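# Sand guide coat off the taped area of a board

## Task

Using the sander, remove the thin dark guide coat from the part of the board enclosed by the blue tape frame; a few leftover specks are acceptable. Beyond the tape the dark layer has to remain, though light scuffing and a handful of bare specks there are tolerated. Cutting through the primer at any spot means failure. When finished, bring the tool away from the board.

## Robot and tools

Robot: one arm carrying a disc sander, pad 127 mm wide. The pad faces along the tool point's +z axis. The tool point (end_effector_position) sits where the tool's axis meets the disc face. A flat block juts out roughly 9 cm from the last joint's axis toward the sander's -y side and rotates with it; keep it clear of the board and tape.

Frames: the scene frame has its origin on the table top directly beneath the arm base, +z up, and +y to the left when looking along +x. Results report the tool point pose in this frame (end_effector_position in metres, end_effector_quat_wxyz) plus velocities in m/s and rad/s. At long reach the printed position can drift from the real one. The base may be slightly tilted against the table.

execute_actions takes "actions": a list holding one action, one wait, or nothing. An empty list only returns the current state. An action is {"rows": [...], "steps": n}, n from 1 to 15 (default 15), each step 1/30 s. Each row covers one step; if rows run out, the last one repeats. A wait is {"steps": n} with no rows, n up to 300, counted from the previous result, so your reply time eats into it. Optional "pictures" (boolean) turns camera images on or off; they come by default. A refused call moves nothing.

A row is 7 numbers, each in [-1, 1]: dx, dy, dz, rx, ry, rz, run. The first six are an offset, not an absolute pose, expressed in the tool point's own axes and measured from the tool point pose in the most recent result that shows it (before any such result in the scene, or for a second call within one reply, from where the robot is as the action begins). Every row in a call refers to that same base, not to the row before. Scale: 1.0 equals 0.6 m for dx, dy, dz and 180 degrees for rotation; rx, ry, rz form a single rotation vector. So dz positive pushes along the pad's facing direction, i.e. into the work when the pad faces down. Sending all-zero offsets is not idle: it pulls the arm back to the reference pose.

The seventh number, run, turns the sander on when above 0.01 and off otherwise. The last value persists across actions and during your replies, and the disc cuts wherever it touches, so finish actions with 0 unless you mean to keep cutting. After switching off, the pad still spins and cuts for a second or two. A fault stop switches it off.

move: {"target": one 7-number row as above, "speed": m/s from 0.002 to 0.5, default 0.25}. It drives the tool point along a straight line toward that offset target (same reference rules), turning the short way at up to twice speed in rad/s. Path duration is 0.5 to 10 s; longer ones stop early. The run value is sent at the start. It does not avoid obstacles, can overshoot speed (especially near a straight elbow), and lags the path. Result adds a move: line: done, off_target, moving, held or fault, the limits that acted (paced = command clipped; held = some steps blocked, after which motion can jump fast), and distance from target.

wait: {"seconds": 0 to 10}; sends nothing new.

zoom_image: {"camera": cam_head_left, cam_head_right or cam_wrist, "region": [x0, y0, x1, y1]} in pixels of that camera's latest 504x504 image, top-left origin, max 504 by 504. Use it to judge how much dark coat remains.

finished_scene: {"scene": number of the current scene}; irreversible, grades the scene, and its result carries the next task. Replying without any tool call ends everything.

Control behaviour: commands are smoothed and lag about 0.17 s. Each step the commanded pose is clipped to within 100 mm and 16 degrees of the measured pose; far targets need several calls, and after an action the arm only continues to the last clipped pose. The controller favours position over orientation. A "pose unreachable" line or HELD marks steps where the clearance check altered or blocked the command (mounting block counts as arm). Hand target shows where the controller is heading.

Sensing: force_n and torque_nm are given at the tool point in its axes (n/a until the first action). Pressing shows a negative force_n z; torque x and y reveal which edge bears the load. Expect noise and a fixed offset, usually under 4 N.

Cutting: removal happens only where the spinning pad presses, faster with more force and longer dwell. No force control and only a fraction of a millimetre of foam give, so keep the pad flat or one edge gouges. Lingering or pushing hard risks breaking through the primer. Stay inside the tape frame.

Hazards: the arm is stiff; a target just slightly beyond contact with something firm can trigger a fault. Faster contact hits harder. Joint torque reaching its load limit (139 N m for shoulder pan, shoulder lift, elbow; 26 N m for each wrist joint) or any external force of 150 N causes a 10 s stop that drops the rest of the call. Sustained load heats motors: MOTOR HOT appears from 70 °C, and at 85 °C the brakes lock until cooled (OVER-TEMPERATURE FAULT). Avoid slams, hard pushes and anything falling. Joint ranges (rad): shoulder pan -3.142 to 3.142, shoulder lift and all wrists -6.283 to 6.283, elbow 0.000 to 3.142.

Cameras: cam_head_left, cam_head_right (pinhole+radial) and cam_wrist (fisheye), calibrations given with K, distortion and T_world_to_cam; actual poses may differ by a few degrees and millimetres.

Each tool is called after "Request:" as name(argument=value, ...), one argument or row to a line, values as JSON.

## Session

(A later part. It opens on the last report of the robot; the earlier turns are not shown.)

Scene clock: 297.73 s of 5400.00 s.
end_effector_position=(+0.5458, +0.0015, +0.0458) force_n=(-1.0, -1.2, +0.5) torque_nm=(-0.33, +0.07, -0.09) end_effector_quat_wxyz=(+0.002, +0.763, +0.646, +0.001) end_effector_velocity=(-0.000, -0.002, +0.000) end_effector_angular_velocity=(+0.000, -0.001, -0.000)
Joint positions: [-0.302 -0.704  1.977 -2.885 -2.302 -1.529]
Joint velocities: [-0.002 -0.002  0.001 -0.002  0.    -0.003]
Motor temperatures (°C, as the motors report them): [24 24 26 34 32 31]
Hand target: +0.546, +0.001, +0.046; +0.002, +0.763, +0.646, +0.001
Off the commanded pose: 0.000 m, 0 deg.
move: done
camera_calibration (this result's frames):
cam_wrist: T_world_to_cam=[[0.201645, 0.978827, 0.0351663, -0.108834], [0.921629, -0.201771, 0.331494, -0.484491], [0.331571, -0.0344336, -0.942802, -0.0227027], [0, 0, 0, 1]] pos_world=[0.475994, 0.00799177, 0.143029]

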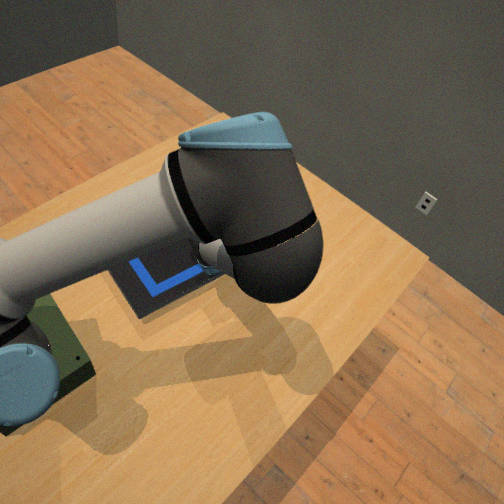

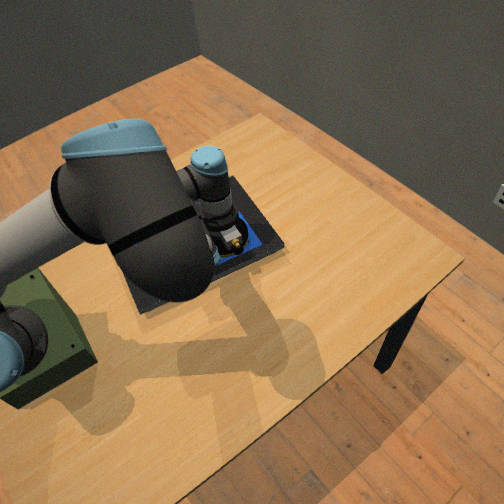

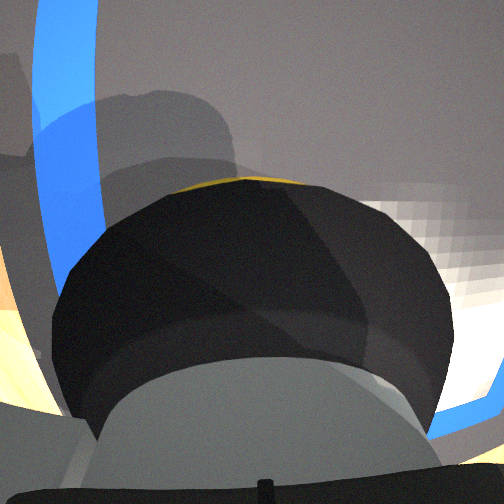

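Request:
execute_actions(
  actions=[
    {"rows": [[0,0.002,0.0006,0,0,0,1],[0,0.004,0.0012,0,0,0,1],[0,0.0065,0.0017,0,0,0,1],[0,0.0065,0.0022,0,0,0,1],[0,0.0065,0.0026,0,0,0,1],[0,0.0065,0.003,0,0,0,1],[0,0.0065,0.0032,0,0,0,1]], "steps": 15},
  ],
  pictures=false,
)

Request:
execute_actions(
  actions=[
    {"steps": 45},
  ],
  pictures=false,
)

Request:
execute_actions(
  actions=[
    {"steps": 45},
  ],
  pictures=false,
)

Request:
execute_actions(
  actions=[
    {"rows": [[0,0,-0.004,0,0,0,0]], "steps": 10},
  ],
  pictures=false,
)

Request:
move(
  target=[0.0035, -0.255, 0, 0, 0, 0, 0],
  speed=0.15,
)

Scene clock: 324.00 s of 5400.00 s.
end_effector_position=(+0.5497, +0.0008, +0.0441) force_n=(-0.6, +1.0, -23.6) torque_nm=(-0.45, -0.11, -0.12) end_effector_quat_wxyz=(+0.002, +0.763, +0.646, +0.001) end_effector_velocity=(+0.001, -0.000, -0.001) end_effector_angular_velocity=(-0.000, -0.001, -0.001)
Joint positions: [-0.304 -0.698  1.966 -2.882 -2.302 -1.533]
Joint velocities: [-0.001  0.002 -0.001 -0.003 -0.    -0.002]
Motor temperatures (°C, as the motors report them): [24 24 26 34 32 31]
Hand target: +0.550, +0.001, +0.044; +0.002, +0.763, +0.646, +0.001
Off the commanded pose: 0.000 m, 0 deg.
Steps of this call (steps 1 to 773: nothing new was sent; steps 774 to 788: all 15 steps of this action). Readings (end_effector_position | what the end effector reports):
774: (+0.5458, +0.0014, +0.0458) | force_n=(+0.5, +0.5, +0.5) torque_nm=(+0.04, -0.19, -0.51)
775: (+0.5460, +0.0013, +0.0458) | force_n=(-2.5, -1.1, +1.0) torque_nm=(-0.27, +0.22, -0.40)
777: (+0.5472, +0.0011, +0.0455) | force_n=(-1.5, -1.6, -1.2) torque_nm=(-0.44, +0.03, -0.14)
781: (+0.5490, +0.0009, +0.0446) | force_n=(-1.3, +1.7, -4.8) torque_nm=(-0.26, +0.09, +0.03)
788: the state above

Scene clock: 325.50 s of 5400.00 s.
end_effector_position=(+0.5497, +0.0009, +0.0439) force_n=(-4.7, -2.9, -33.3) torque_nm=(+0.10, +0.44, -0.15) end_effector_quat_wxyz=(+0.002, +0.763, +0.646, +0.001) end_effector_velocity=(-0.002, +0.001, -0.001) end_effector_angular_velocity=(+0.000, +0.003, +0.004)
Joint positions: [-0.304 -0.697  1.966 -2.882 -2.302 -1.533]
Joint velocities: [ 0.     0.001  0.002  0.002  0.    -0.001]
Motor temperatures (°C, as the motors report them): [24 24 26 34 32 31]
Hand target: +0.550, +0.001, +0.044; +0.002, +0.763, +0.646, +0.001
Off the commanded pose: 0.000 m, 0 deg.
Steps of this call (steps 1 to 45: nothing new was sent). Readings (end_effector_position | what the end effector reports):
1: (+0.5497, +0.0009, +0.0440) | force_n=(-2.0, -0.2, -22.7) torque_nm=(-0.42, +0.13, -0.16)
2: (+0.5497, +0.0009, +0.0440) | force_n=(-6.0, -1.9, -28.4) torque_nm=(-0.02, +0.72, -0.01)
4: (+0.5497, +0.0009, +0.0440) | force_n=(+1.8, +6.4, -26.5) torque_nm=(+0.34, -0.55, -0.20)
8: (+0.5497, +0.0009, +0.0439) | force_n=(+0.3, +4.2, -26.3) torque_nm=(+0.01, -0.44, -0.06)
45: the state above

Scene clock: 327.00 s of 5400.00 s.
end_effector_position=(+0.5497, +0.0009, +0.0439) force_n=(-4.3, -2.6, -31.4) torque_nm=(+0.23, +0.35, -0.14) end_effector_quat_wxyz=(+0.002, +0.763, +0.646, +0.001) end_effector_velocity=(-0.000, +0.000, -0.000) end_effector_angular_velocity=(+0.000, +0.001, +0.000)
Joint positions: [-0.304 -0.697  1.966 -2.882 -2.302 -1.533]
Joint velocities: [ 0.  0.  0.  0. -0.  0.]
Motor temperatures (°C, as the motors report them): [24 24 26 34 32 31]
Hand target: +0.550, +0.001, +0.044; +0.002, +0.763, +0.646, +0.001
Off the commanded pose: 0.000 m, 0 deg.
Steps of this call (steps 1 to 45: nothing new was sent). Readings (end_effector_position | what the end effector reports):
1: (+0.5497, +0.0009, +0.0439) | force_n=(-1.3, +2.4, -32.3) torque_nm=(+0.06, -0.23, -0.03)
2: (+0.5497, +0.0009, +0.0439) | force_n=(+0.0, +1.8, -26.5) torque_nm=(-0.54, -0.12, -0.12)
4: (+0.5497, +0.0009, +0.0439) | force_n=(-1.5, -1.2, -34.9) torque_nm=(+0.19, +0.07, -0.08)
8: (+0.5497, +0.0009, +0.0439) | force_n=(-1.4, +4.1, -30.8) torque_nm=(+0.33, -0.09, -0.10)
45: the state above

Scene clock: 327.33 s of 5400.00 s.
end_effector_position=(+0.5496, +0.0010, +0.0461) force_n=(-1.8, -1.3, -1.0) torque_nm=(-0.27, +0.01, +0.13) end_effector_quat_wxyz=(+0.002, +0.763, +0.646, +0.001) end_effector_velocity=(-0.001, -0.000, +0.002) end_effector_angular_velocity=(-0.000, +0.000, +0.002)
Joint positions: [-0.302 -0.702  1.966 -2.876 -2.302 -1.529]
Joint velocities: [ 0.002 -0.005  0.003  0.005 -0.     0.001]
Motor temperatures (°C, as the motors report them): [24 24 26 34 32 31]
Hand target: +0.550, +0.001, +0.046; +0.002, +0.763, +0.646, +0.001
Off the commanded pose: 0.000 m, 0 deg.
Steps of this call (steps 1 to 10: all 10 steps of this action). Readings (end_effector_position | what the end effector reports):
1: (+0.5497, +0.0009, +0.0439) | force_n=(-0.4, +4.4, -29.3) torque_nm=(-0.14, -0.03, +0.00)
2: (+0.5496, +0.0009, +0.0442) | force_n=(-1.3, -1.2, -22.2) torque_nm=(+0.08, +0.04, +0.14)
4: (+0.5496, +0.0010, +0.0449) | force_n=(-2.6, -0.9, +1.7) torque_nm=(-0.26, +0.33, +0.05)
8: (+0.5496, +0.0010, +0.0459) | force_n=(-2.1, +0.1, +0.6) torque_nm=(-0.26, +0.18, -0.06)
10: the state above

Scene clock: 329.10 s of 5400.00 s.
end_effector_position=(+0.3993, +0.0285, +0.0457) force_n=(-4.8, -0.4, -0.3) torque_nm=(-0.27, +0.52, +0.01) end_effector_quat_wxyz=(+0.002, +0.763, +0.646, +0.001) end_effector_velocity=(-0.001, +0.000, +0.000) end_effector_angular_velocity=(+0.000, -0.002, +0.000)
Joint positions: [-0.285 -0.724  2.36  -3.232 -2.302 -1.507]
Joint velocities: [ 0.     0.001  0.004 -0.007  0.    -0.001]
Motor temperatures (°C, as the motors report them): [24 24 26 34 32 31]
Hand target: +0.399, +0.028, +0.046; +0.002, +0.763, +0.646, +0.001
Off the commanded pose: 0.000 m, 0 deg.
move: done
camera_calibration (this result's frames):
cam_wrist: T_world_to_cam=[[0.201695, 0.978817, 0.0351627, -0.105652], [0.921653, -0.201821, 0.331398, -0.344031], [0.331475, -0.0344336, -0.942835, 0.0267248], [0, 0, 0, 1]] pos_world=[0.329528, 0.0349017, 0.142924]

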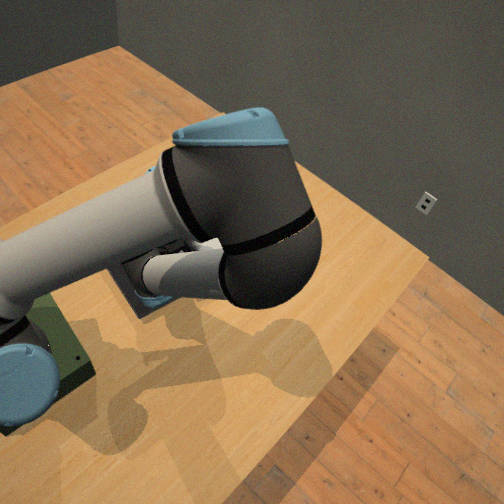

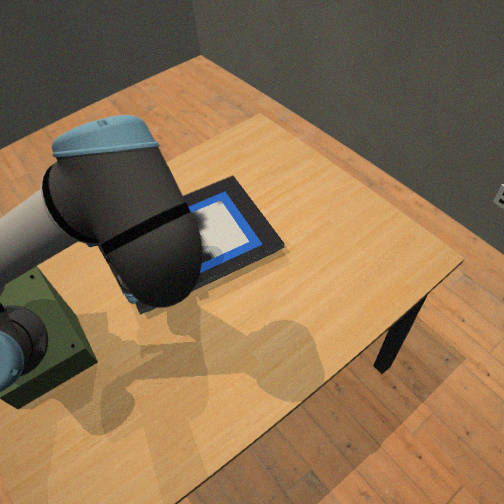

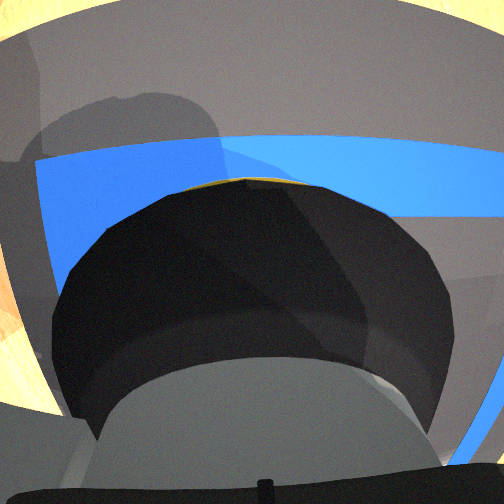

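Request:
zoom_image(
  camera="cam_head_right",
  region=[180, 170, 290, 280],
)

Region (180, 170, 290, 280) of cam_head_right's 504x504 image, scaled by 4.582, with more detail than that image has.

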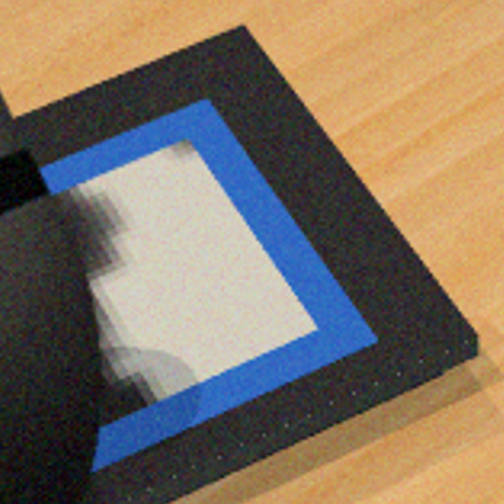

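Request:
execute_actions(
  actions=[
    {"rows": [[0,-0.0006,0.0008,-0.0002,0,0,1],[0,-0.0012,0.0016,-0.0004,0,0,1],[0,-0.0017,0.0023,-0.0007,0,0,1],[0,-0.0017,0.0028,-0.0007,0,0,1],[0,-0.0017,0.0032,-0.0007,0,0,1],[0,-0.0017,0.0036,-0.0007,0,0,1],[0,-0.0017,0.00387,-0.0007,0,0,1]], "steps": 15},
  ],
  pictures=false,
)

Request:
execute_actions(
  actions=[
    {"steps": 55},
  ],
  pictures=false,
)

Request:
execute_actions(
  actions=[
    {"rows": [[0,0,-0.0025,0,0,0,1]], "steps": 8},
  ],
  pictures=false,
)

Request:
move(
  target=[0.1357, 0.0022, 0.00237, 0, 0, 0, 1],
  speed=0.12,
)

Request:
execute_actions(
  actions=[
    {"steps": 60},
  ],
  pictures=false,
)

Request:
execute_actions(
  actions=[
    {"rows": [[0,0,-0.004,0.0007,0,0,0]], "steps": 8},
  ],
  pictures=false,
)

Request:
move(
  target=[0.0, 0.14, -0.33, 0, 0, 0, 0],
  speed=0.3,
)

Scene clock: 352.93 s of 5400.00 s.
end_effector_position=(+0.3984, +0.0286, +0.0435) force_n=(-3.1, -0.1, -26.4) torque_nm=(+0.28, +0.18, -0.12) end_effector_quat_wxyz=(+0.002, +0.763, +0.646, +0.002) end_effector_velocity=(-0.001, +0.001, -0.001) end_effector_angular_velocity=(+0.000, +0.002, +0.002)
Joint positions: [-0.288 -0.716  2.362 -3.249 -2.302 -1.514]
Joint velocities: [-0.001  0.004  0.001 -0.003 -0.    -0.002]
Motor temperatures (°C, as the motors report them): [24 24 26 34 32 31]
Hand target: +0.398, +0.029, +0.043; +0.002, +0.763, +0.646, +0.002
Off the commanded pose: 0.000 m, 0 deg.
Steps of this call (steps 1 to 700: nothing new was sent; steps 701 to 715: all 15 steps of this action). Readings (end_effector_position | what the end effector reports):
701: (+0.3992, +0.0285, +0.0457) | force_n=(-3.4, -0.6, +1.2) torque_nm=(-0.21, +0.24, -0.56)
702: (+0.3991, +0.0285, +0.0456) | force_n=(-2.1, -0.1, -2.2) torque_nm=(-0.05, +0.16, -0.33)
704: (+0.3989, +0.0286, +0.0452) | force_n=(-0.9, -2.6, -0.7) torque_nm=(-0.37, +0.07, -0.22)
708: (+0.3985, +0.0286, +0.0441) | force_n=(-2.5, -2.2, -1.8) torque_nm=(-0.36, +0.11, -0.12)
715: the state above

Scene clock: 354.77 s of 5400.00 s.
end_effector_position=(+0.3983, +0.0286, +0.0434) force_n=(+0.3, +3.6, -30.9) torque_nm=(+0.54, -0.39, -0.14) end_effector_quat_wxyz=(+0.002, +0.763, +0.646, +0.002) end_effector_velocity=(-0.001, +0.000, -0.000) end_effector_angular_velocity=(+0.000, +0.002, +0.002)
Joint positions: [-0.289 -0.715  2.362 -3.25  -2.302 -1.514]
Joint velocities: [-0.     0.001  0.001  0.     0.    -0.   ]
Motor temperatures (°C, as the motors report them): [24 24 26 34 32 31]
Hand target: +0.398, +0.029, +0.043; +0.002, +0.763, +0.646, +0.002
Off the commanded pose: 0.000 m, 0 deg.
Steps of this call (steps 1 to 55: nothing new was sent). Readings (end_effector_position | what the end effector reports):
1: (+0.3984, +0.0286, +0.0435) | force_n=(+0.7, +1.8, -27.0) torque_nm=(-0.20, -0.28, -0.12)
2: (+0.3984, +0.0286, +0.0434) | force_n=(-1.4, +2.3, -23.3) torque_nm=(-0.28, +0.10, -0.10)
4: (+0.3984, +0.0286, +0.0434) | force_n=(-2.0, -2.5, -32.7) torque_nm=(+0.10, +0.07, -0.17)
8: (+0.3984, +0.0286, +0.0434) | force_n=(-4.3, -0.9, -33.2) torque_nm=(+0.37, +0.21, -0.02)
55: the state above

Scene clock: 355.03 s of 5400.00 s.
end_effector_position=(+0.3982, +0.0287, +0.0446) force_n=(-1.6, +0.7, +0.8) torque_nm=(-0.20, -0.12, -0.13) end_effector_quat_wxyz=(+0.002, +0.763, +0.646, +0.002) end_effector_velocity=(-0.000, -0.000, +0.003) end_effector_angular_velocity=(+0.000, -0.000, +0.001)
Joint positions: [-0.286 -0.719  2.363 -3.244 -2.302 -1.511]
Joint velocities: [ 0.004 -0.008  0.002  0.009  0.     0.004]
Motor temperatures (°C, as the motors report them): [24 24 26 34 32 31]
Hand target: +0.398, +0.029, +0.045; +0.002, +0.763, +0.646, +0.002
Off the commanded pose: 0.000 m, 0 deg.
Steps of this call (steps 1 to 8: all 8 steps of this action). Readings (end_effector_position | what the end effector reports):
1: (+0.3983, +0.0286, +0.0434) | force_n=(+1.8, +2.5, -29.1) torque_nm=(-0.41, -0.23, -0.12)
2: (+0.3983, +0.0286, +0.0435) | force_n=(-3.5, -0.2, -24.6) torque_nm=(+0.01, +0.56, -0.03)
4: (+0.3982, +0.0287, +0.0440) | force_n=(+0.1, +1.4, -3.8) torque_nm=(+0.12, -0.27, -0.22)
8: the state above

Scene clock: 356.40 s of 5400.00 s.
end_effector_position=(+0.4131, +0.1087, +0.0435) force_n=(+1.1, +0.7, -27.7) torque_nm=(-0.21, -0.42, -0.14) end_effector_quat_wxyz=(+0.002, +0.763, +0.646, +0.002) end_effector_velocity=(-0.001, +0.002, -0.001) end_effector_angular_velocity=(-0.001, +0.003, +0.002)
Joint positions: [-0.142 -0.595  2.239 -3.116 -2.297 -1.317]
Joint velocities: [ 0.003  0.004 -0.003  0.006  0.     0.005]
Motor temperatures (°C, as the motors report them): [24 24 26 34 32 31]
Hand target: +0.413, +0.109, +0.044; +0.002, +0.763, +0.646, +0.002
Off the commanded pose: 0.000 m, 0 deg.
move: done
camera_calibration (this result's frames):
cam_wrist: T_world_to_cam=[[0.201578, 0.97882, 0.0357371, -0.186859], [0.92088, -0.201823, 0.333537, -0.339599], [0.333685, -0.034324, -0.94206, 0.021931], [0, 0, 0, 1]] pos_world=[0.343079, 0.115115, 0.140607]

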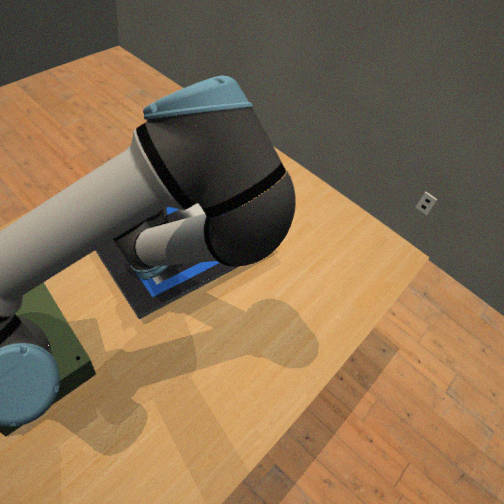

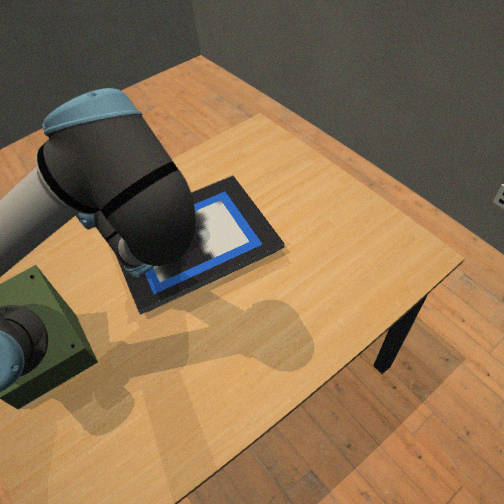

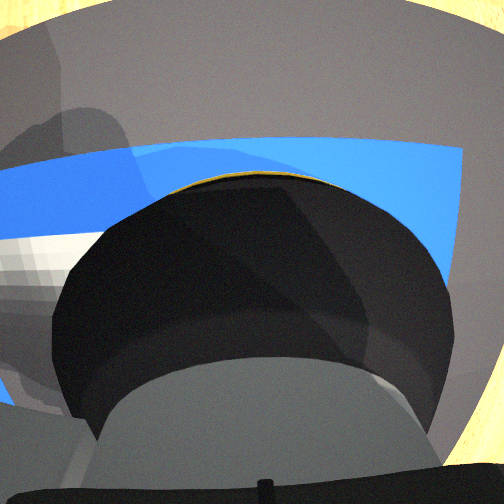

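Scene clock: 358.40 s of 5400.00 s.
end_effector_position=(+0.4131, +0.1089, +0.0435) force_n=(-7.7, -3.2, -34.1) torque_nm=(+0.14, +0.83, -0.11) end_effector_quat_wxyz=(+0.002, +0.763, +0.646, +0.002) end_effector_velocity=(-0.000, +0.000, -0.000) end_effector_angular_velocity=(+0.000, +0.000, -0.000)
Joint positions: [-0.141 -0.594  2.239 -3.115 -2.297 -1.316]
Joint velocities: [-0.     0.     0.001 -0.001  0.     0.   ]
Motor temperatures (°C, as the motors report them): [24 24 26 34 32 31]
Hand target: +0.413, +0.109, +0.044; +0.002, +0.763, +0.646, +0.002
Off the commanded pose: 0.000 m, 0 deg.
Steps of this call (steps 1 to 60: nothing new was sent). Readings (end_effector_position | what the end effector reports):
1: (+0.4131, +0.1087, +0.0435) | force_n=(+1.8, +2.1, -25.4) torque_nm=(-0.44, -0.23, -0.20)
2: (+0.4131, +0.1088, +0.0435) | force_n=(-4.7, -2.7, -28.2) torque_nm=(-0.20, +0.57, -0.19)
4: (+0.4131, +0.1088, +0.0435) | force_n=(+0.3, +0.6, -28.6) torque_nm=(-0.30, -0.30, -0.01)
8: (+0.4131, +0.1089, +0.0435) | force_n=(+2.1, +0.9, -25.0) torque_nm=(-0.42, -0.34, -0.15)
60: the state above

Scene clock: 358.67 s of 5400.00 s.
end_effector_position=(+0.4130, +0.1090, +0.0455) force_n=(-0.6, +2.1, -0.1) torque_nm=(+0.02, +0.00, -0.03) end_effector_quat_wxyz=(+0.001, +0.763, +0.646, +0.001) end_effector_velocity=(+0.000, -0.000, +0.003) end_effector_angular_velocity=(+0.001, +0.002, -0.000)
Joint positions: [-0.138 -0.601  2.238 -3.103 -2.296 -1.31 ]
Joint velocities: [ 0.004 -0.01   0.     0.016  0.001  0.008]
Motor temperatures (°C, as the motors report them): [24 24 26 34 32 31]
Hand target: +0.413, +0.109, +0.046; +0.001, +0.763, +0.646, +0.001
Off the commanded pose: 0.000 m, 0 deg.
Steps of this call (steps 1 to 8: all 8 steps of this action). Readings (end_effector_position | what the end effector reports):
1: (+0.4131, +0.1089, +0.0435) | force_n=(+2.5, +3.6, -28.1) torque_nm=(+0.12, -0.46, -0.05)
2: (+0.4130, +0.1089, +0.0439) | force_n=(-4.2, -0.3, -16.4) torque_nm=(+0.31, +0.22, +0.03)
4: (+0.4129, +0.1090, +0.0447) | force_n=(-3.2, -0.7, +1.2) torque_nm=(-0.34, +0.28, +0.06)
8: the state above

Scene clock: 360.23 s of 5400.00 s.
end_effector_position=(+0.4953, +0.0948, +0.2445) force_n=(-2.8, +0.0, +0.6) torque_nm=(-0.14, +0.37, -0.07) end_effector_quat_wxyz=(+0.001, +0.763, +0.646, +0.002) end_effector_velocity=(+0.000, +0.001, +0.000) end_effector_angular_velocity=(-0.002, +0.007, +0.001)
Joint positions: [ 0.074 -0.949  1.928 -2.268 -2.254 -1.038]
Joint velocities: [ 0.001  0.003 -0.007  0.014  0.001  0.006]
Motor temperatures (°C, as the motors report them): [24 24 26 34 32 31]
Hand target: +0.495, +0.095, +0.244; +0.001, +0.763, +0.646, +0.001
Off the commanded pose: 0.000 m, 0 deg.
move: done
camera_calibration (this result's frames):
cam_wrist: T_world_to_cam=[[0.20163, 0.978784, 0.0364193, -0.197235], [0.921445, -0.202163, 0.331766, -0.484875], [0.33209, -0.0333358, -0.942658, 0.184153], [0, 0, 0, 1]] pos_world=[0.425399, 0.101166, 0.341642]

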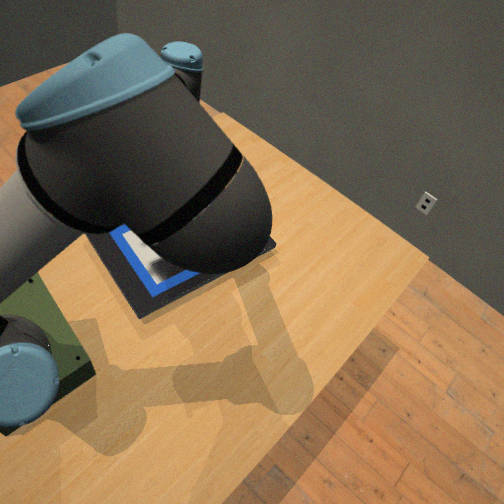

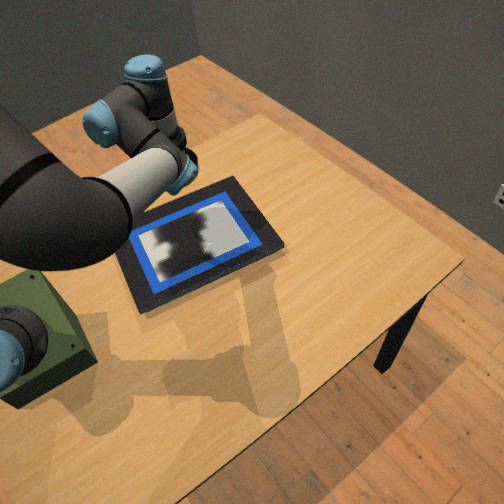

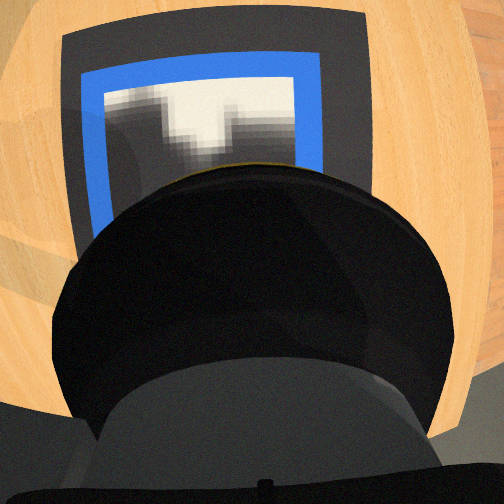

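Request:
zoom_image(
  camera="cam_head_right",
  region=[110, 170, 290, 320],
)

Request:
zoom_image(
  camera="cam_wrist",
  region=[70, 40, 340, 240],
)

Region (110, 170, 290, 320) of cam_head_right's 504x504 image, scaled by 2.800, with more detail than that image has.

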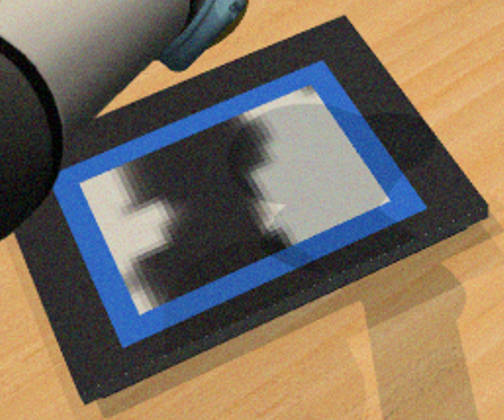

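Region (70, 40, 340, 240) of cam_wrist's 504x504 image, scaled by 1.867, with more detail than that image has; it fills the top 373 rows of this view, and the rest is white.

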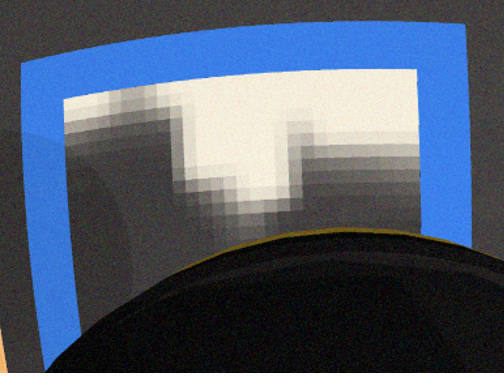

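Request:
execute_actions(
  actions=[],
)

Scene clock: 383.77 s of 5400.00 s.
end_effector_position=(+0.4953, +0.0949, +0.2445) force_n=(-1.0, -1.9, -1.0) torque_nm=(-0.55, -0.12, -0.05) end_effector_quat_wxyz=(+0.001, +0.763, +0.646, +0.001) end_effector_velocity=(+0.001, -0.000, +0.000) end_effector_angular_velocity=(+0.000, -0.000, -0.001)
Joint positions: [ 0.074 -0.949  1.928 -2.267 -2.254 -1.037]
Joint velocities: [ 0.    -0.    -0.002  0.001 -0.     0.   ]
Motor temperatures (°C, as the motors report them): [24 24 26 34 32 31]
Hand target: +0.495, +0.095, +0.244; +0.001, +0.763, +0.646, +0.001
Off the commanded pose: 0.000 m, 0 deg.
Steps of this call (steps 1 to 706: nothing new was sent). Readings (end_effector_position | what the end effector reports):
1: (+0.4953, +0.0948, +0.2445) | force_n=(-0.3, +0.8, -1.8) torque_nm=(+0.01, +0.03, +0.02)
2: (+0.4953, +0.0949, +0.2445) | force_n=(-2.6, -1.1, -1.6) torque_nm=(-0.34, +0.18, -0.02)
4: (+0.4953, +0.0949, +0.2445) | force_n=(-4.3, +1.4, -1.8) torque_nm=(-0.06, +0.39, +0.08)
8: (+0.4953, +0.0949, +0.2445) | force_n=(-2.4, -1.4, -0.4) torque_nm=(-0.23, +0.29, -0.03)
706: the state above
camera_calibration (this result's frames):
cam_wrist: T_world_to_cam=[[0.201498, 0.978824, 0.0360922, -0.197213], [0.921675, -0.201948, 0.331259, -0.484913], [0.331533, -0.0334829, -0.942849, 0.184486], [0, 0, 0, 1]] pos_world=[0.425507, 0.101287, 0.341692]

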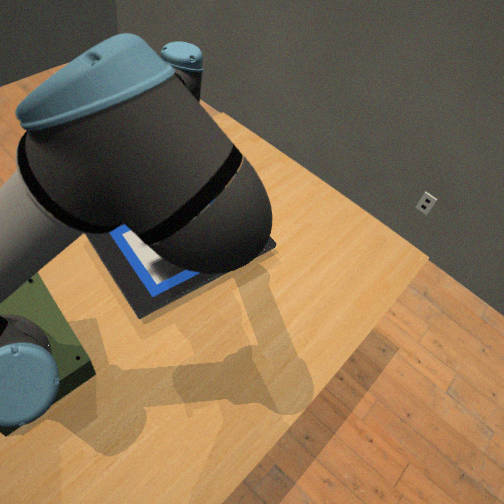

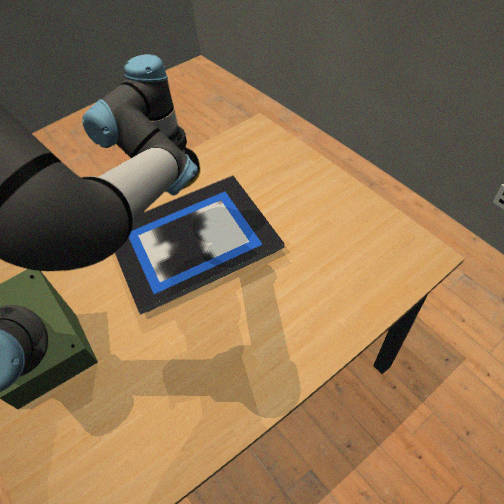

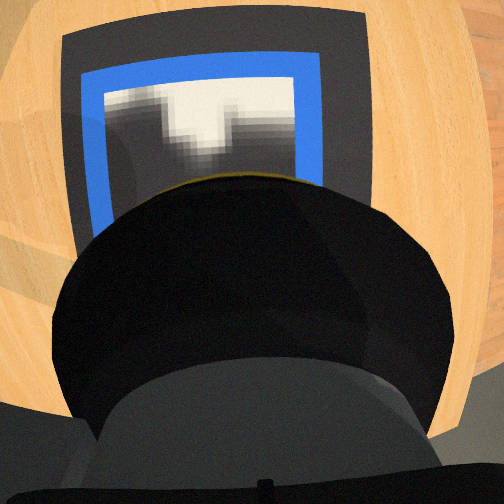

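Request:
move(
  target=[-0.0014, -0.0827, 0.3295, 0, -0.0008, 0, 0],
  speed=0.25,
)

Request:
execute_actions(
  actions=[
    {"steps": 10},
  ],
  pictures=true,
)

Scene clock: 391.37 s of 5400.00 s.
end_effector_position=(+0.4469, +0.1023, +0.0465) force_n=(-1.6, +1.0, -1.3) torque_nm=(-0.08, -0.09, -0.06) end_effector_quat_wxyz=(+0.002, +0.763, +0.646, +0.000) end_effector_velocity=(+0.001, +0.000, -0.002) end_effector_angular_velocity=(+0.001, -0.005, -0.001)
Joint positions: [-0.152 -0.609  2.16  -3.028 -2.3   -1.328]
Joint velocities: [-0.003  0.006 -0.    -0.016  0.001 -0.008]
Motor temperatures (°C, as the motors report them): [24 24 26 34 32 31]
Hand target: +0.447, +0.102, +0.046; +0.002, +0.763, +0.646, +0.000
Off the commanded pose: 0.000 m, 0 deg.
move: done
camera_calibration (this result's frames):
cam_wrist: T_world_to_cam=[[0.201682, 0.978901, 0.0328229, -0.187433], [0.921917, -0.201045, 0.331135, -0.373382], [0.330747, -0.036524, -0.943012, 0.0148135], [0, 0, 0, 1]] pos_world=[0.37713, 0.108953, 0.143761]

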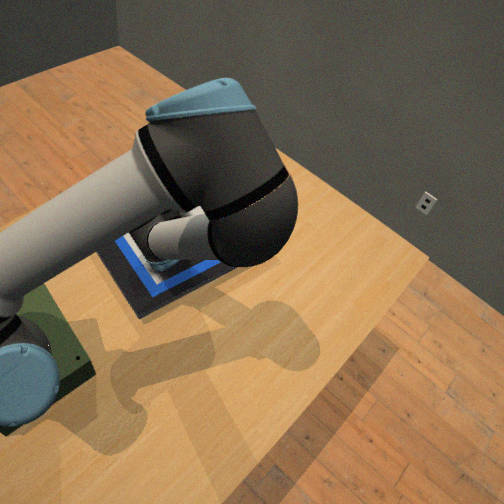

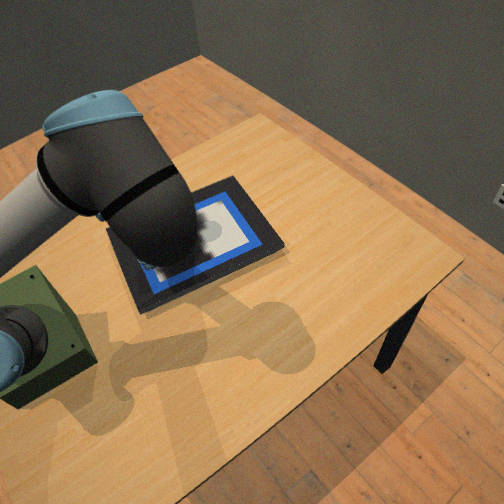

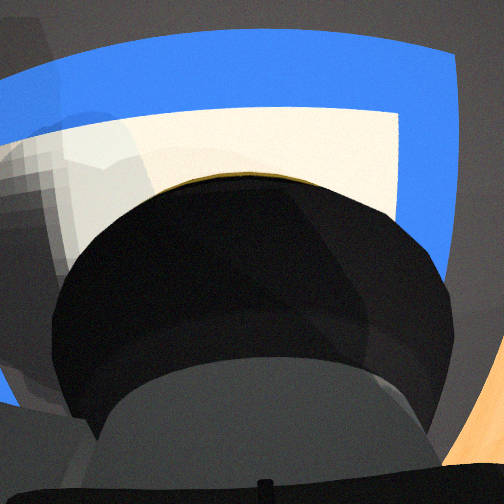

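Scene clock: 391.70 s of 5400.00 s.
end_effector_position=(+0.4469, +0.1023, +0.0463) force_n=(-1.2, +3.2, +0.3) torque_nm=(+0.34, -0.02, +0.04) end_effector_quat_wxyz=(+0.002, +0.763, +0.646, +0.000) end_effector_velocity=(-0.000, +0.000, -0.000) end_effector_angular_velocity=(-0.000, +0.000, +0.000)
Joint positions: [-0.152 -0.608  2.16  -3.029 -2.3   -1.329]
Joint velocities: [-0.     0.001 -0.    -0.     0.    -0.   ]
Motor temperatures (°C, as the motors report them): [24 24 26 34 32 31]
Hand target: +0.447, +0.102, +0.046; +0.002, +0.763, +0.646, +0.000
Off the commanded pose: 0.000 m, 0 deg.
Steps of this call (steps 1 to 10: nothing new was sent). Readings (end_effector_position | what the end effector reports):
1: (+0.4469, +0.1023, +0.0464) | force_n=(-1.8, +1.7, +0.1) torque_nm=(+0.12, +0.09, +0.02)
2: (+0.4469, +0.1023, +0.0464) | force_n=(-2.6, +0.5, +0.6) torque_nm=(-0.15, +0.20, -0.12)
4: (+0.4469, +0.1023, +0.0463) | force_n=(-2.3, +0.3, -0.5) torque_nm=(-0.10, +0.23, +0.03)
8: (+0.4469, +0.1023, +0.0463) | force_n=(-0.3, -0.9, -1.6) torque_nm=(-0.30, -0.04, +0.01)
10: the state above
camera_calibration (this result's frames):
cam_wrist: T_world_to_cam=[[0.201612, 0.978909, 0.0330124, -0.187436], [0.921818, -0.201031, 0.331419, -0.373283], [0.331065, -0.0363867, -0.942906, 0.0144608], [0, 0, 0, 1]] pos_world=[0.377101, 0.108968, 0.143536]

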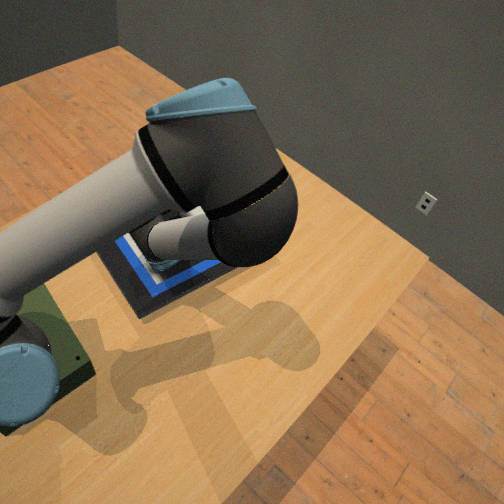

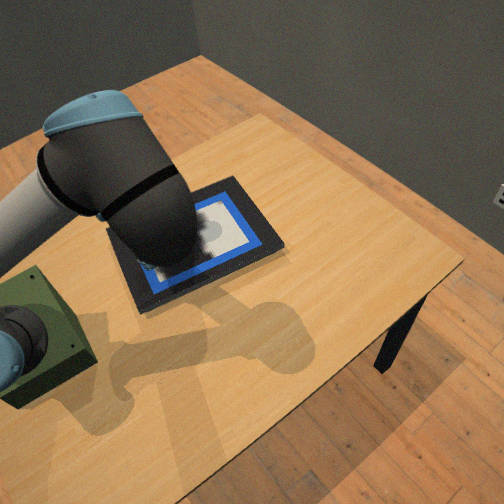

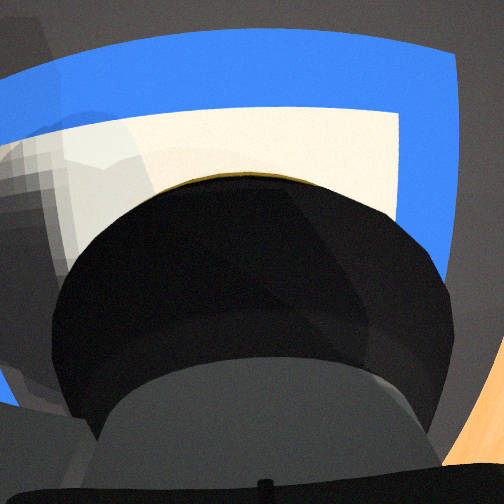

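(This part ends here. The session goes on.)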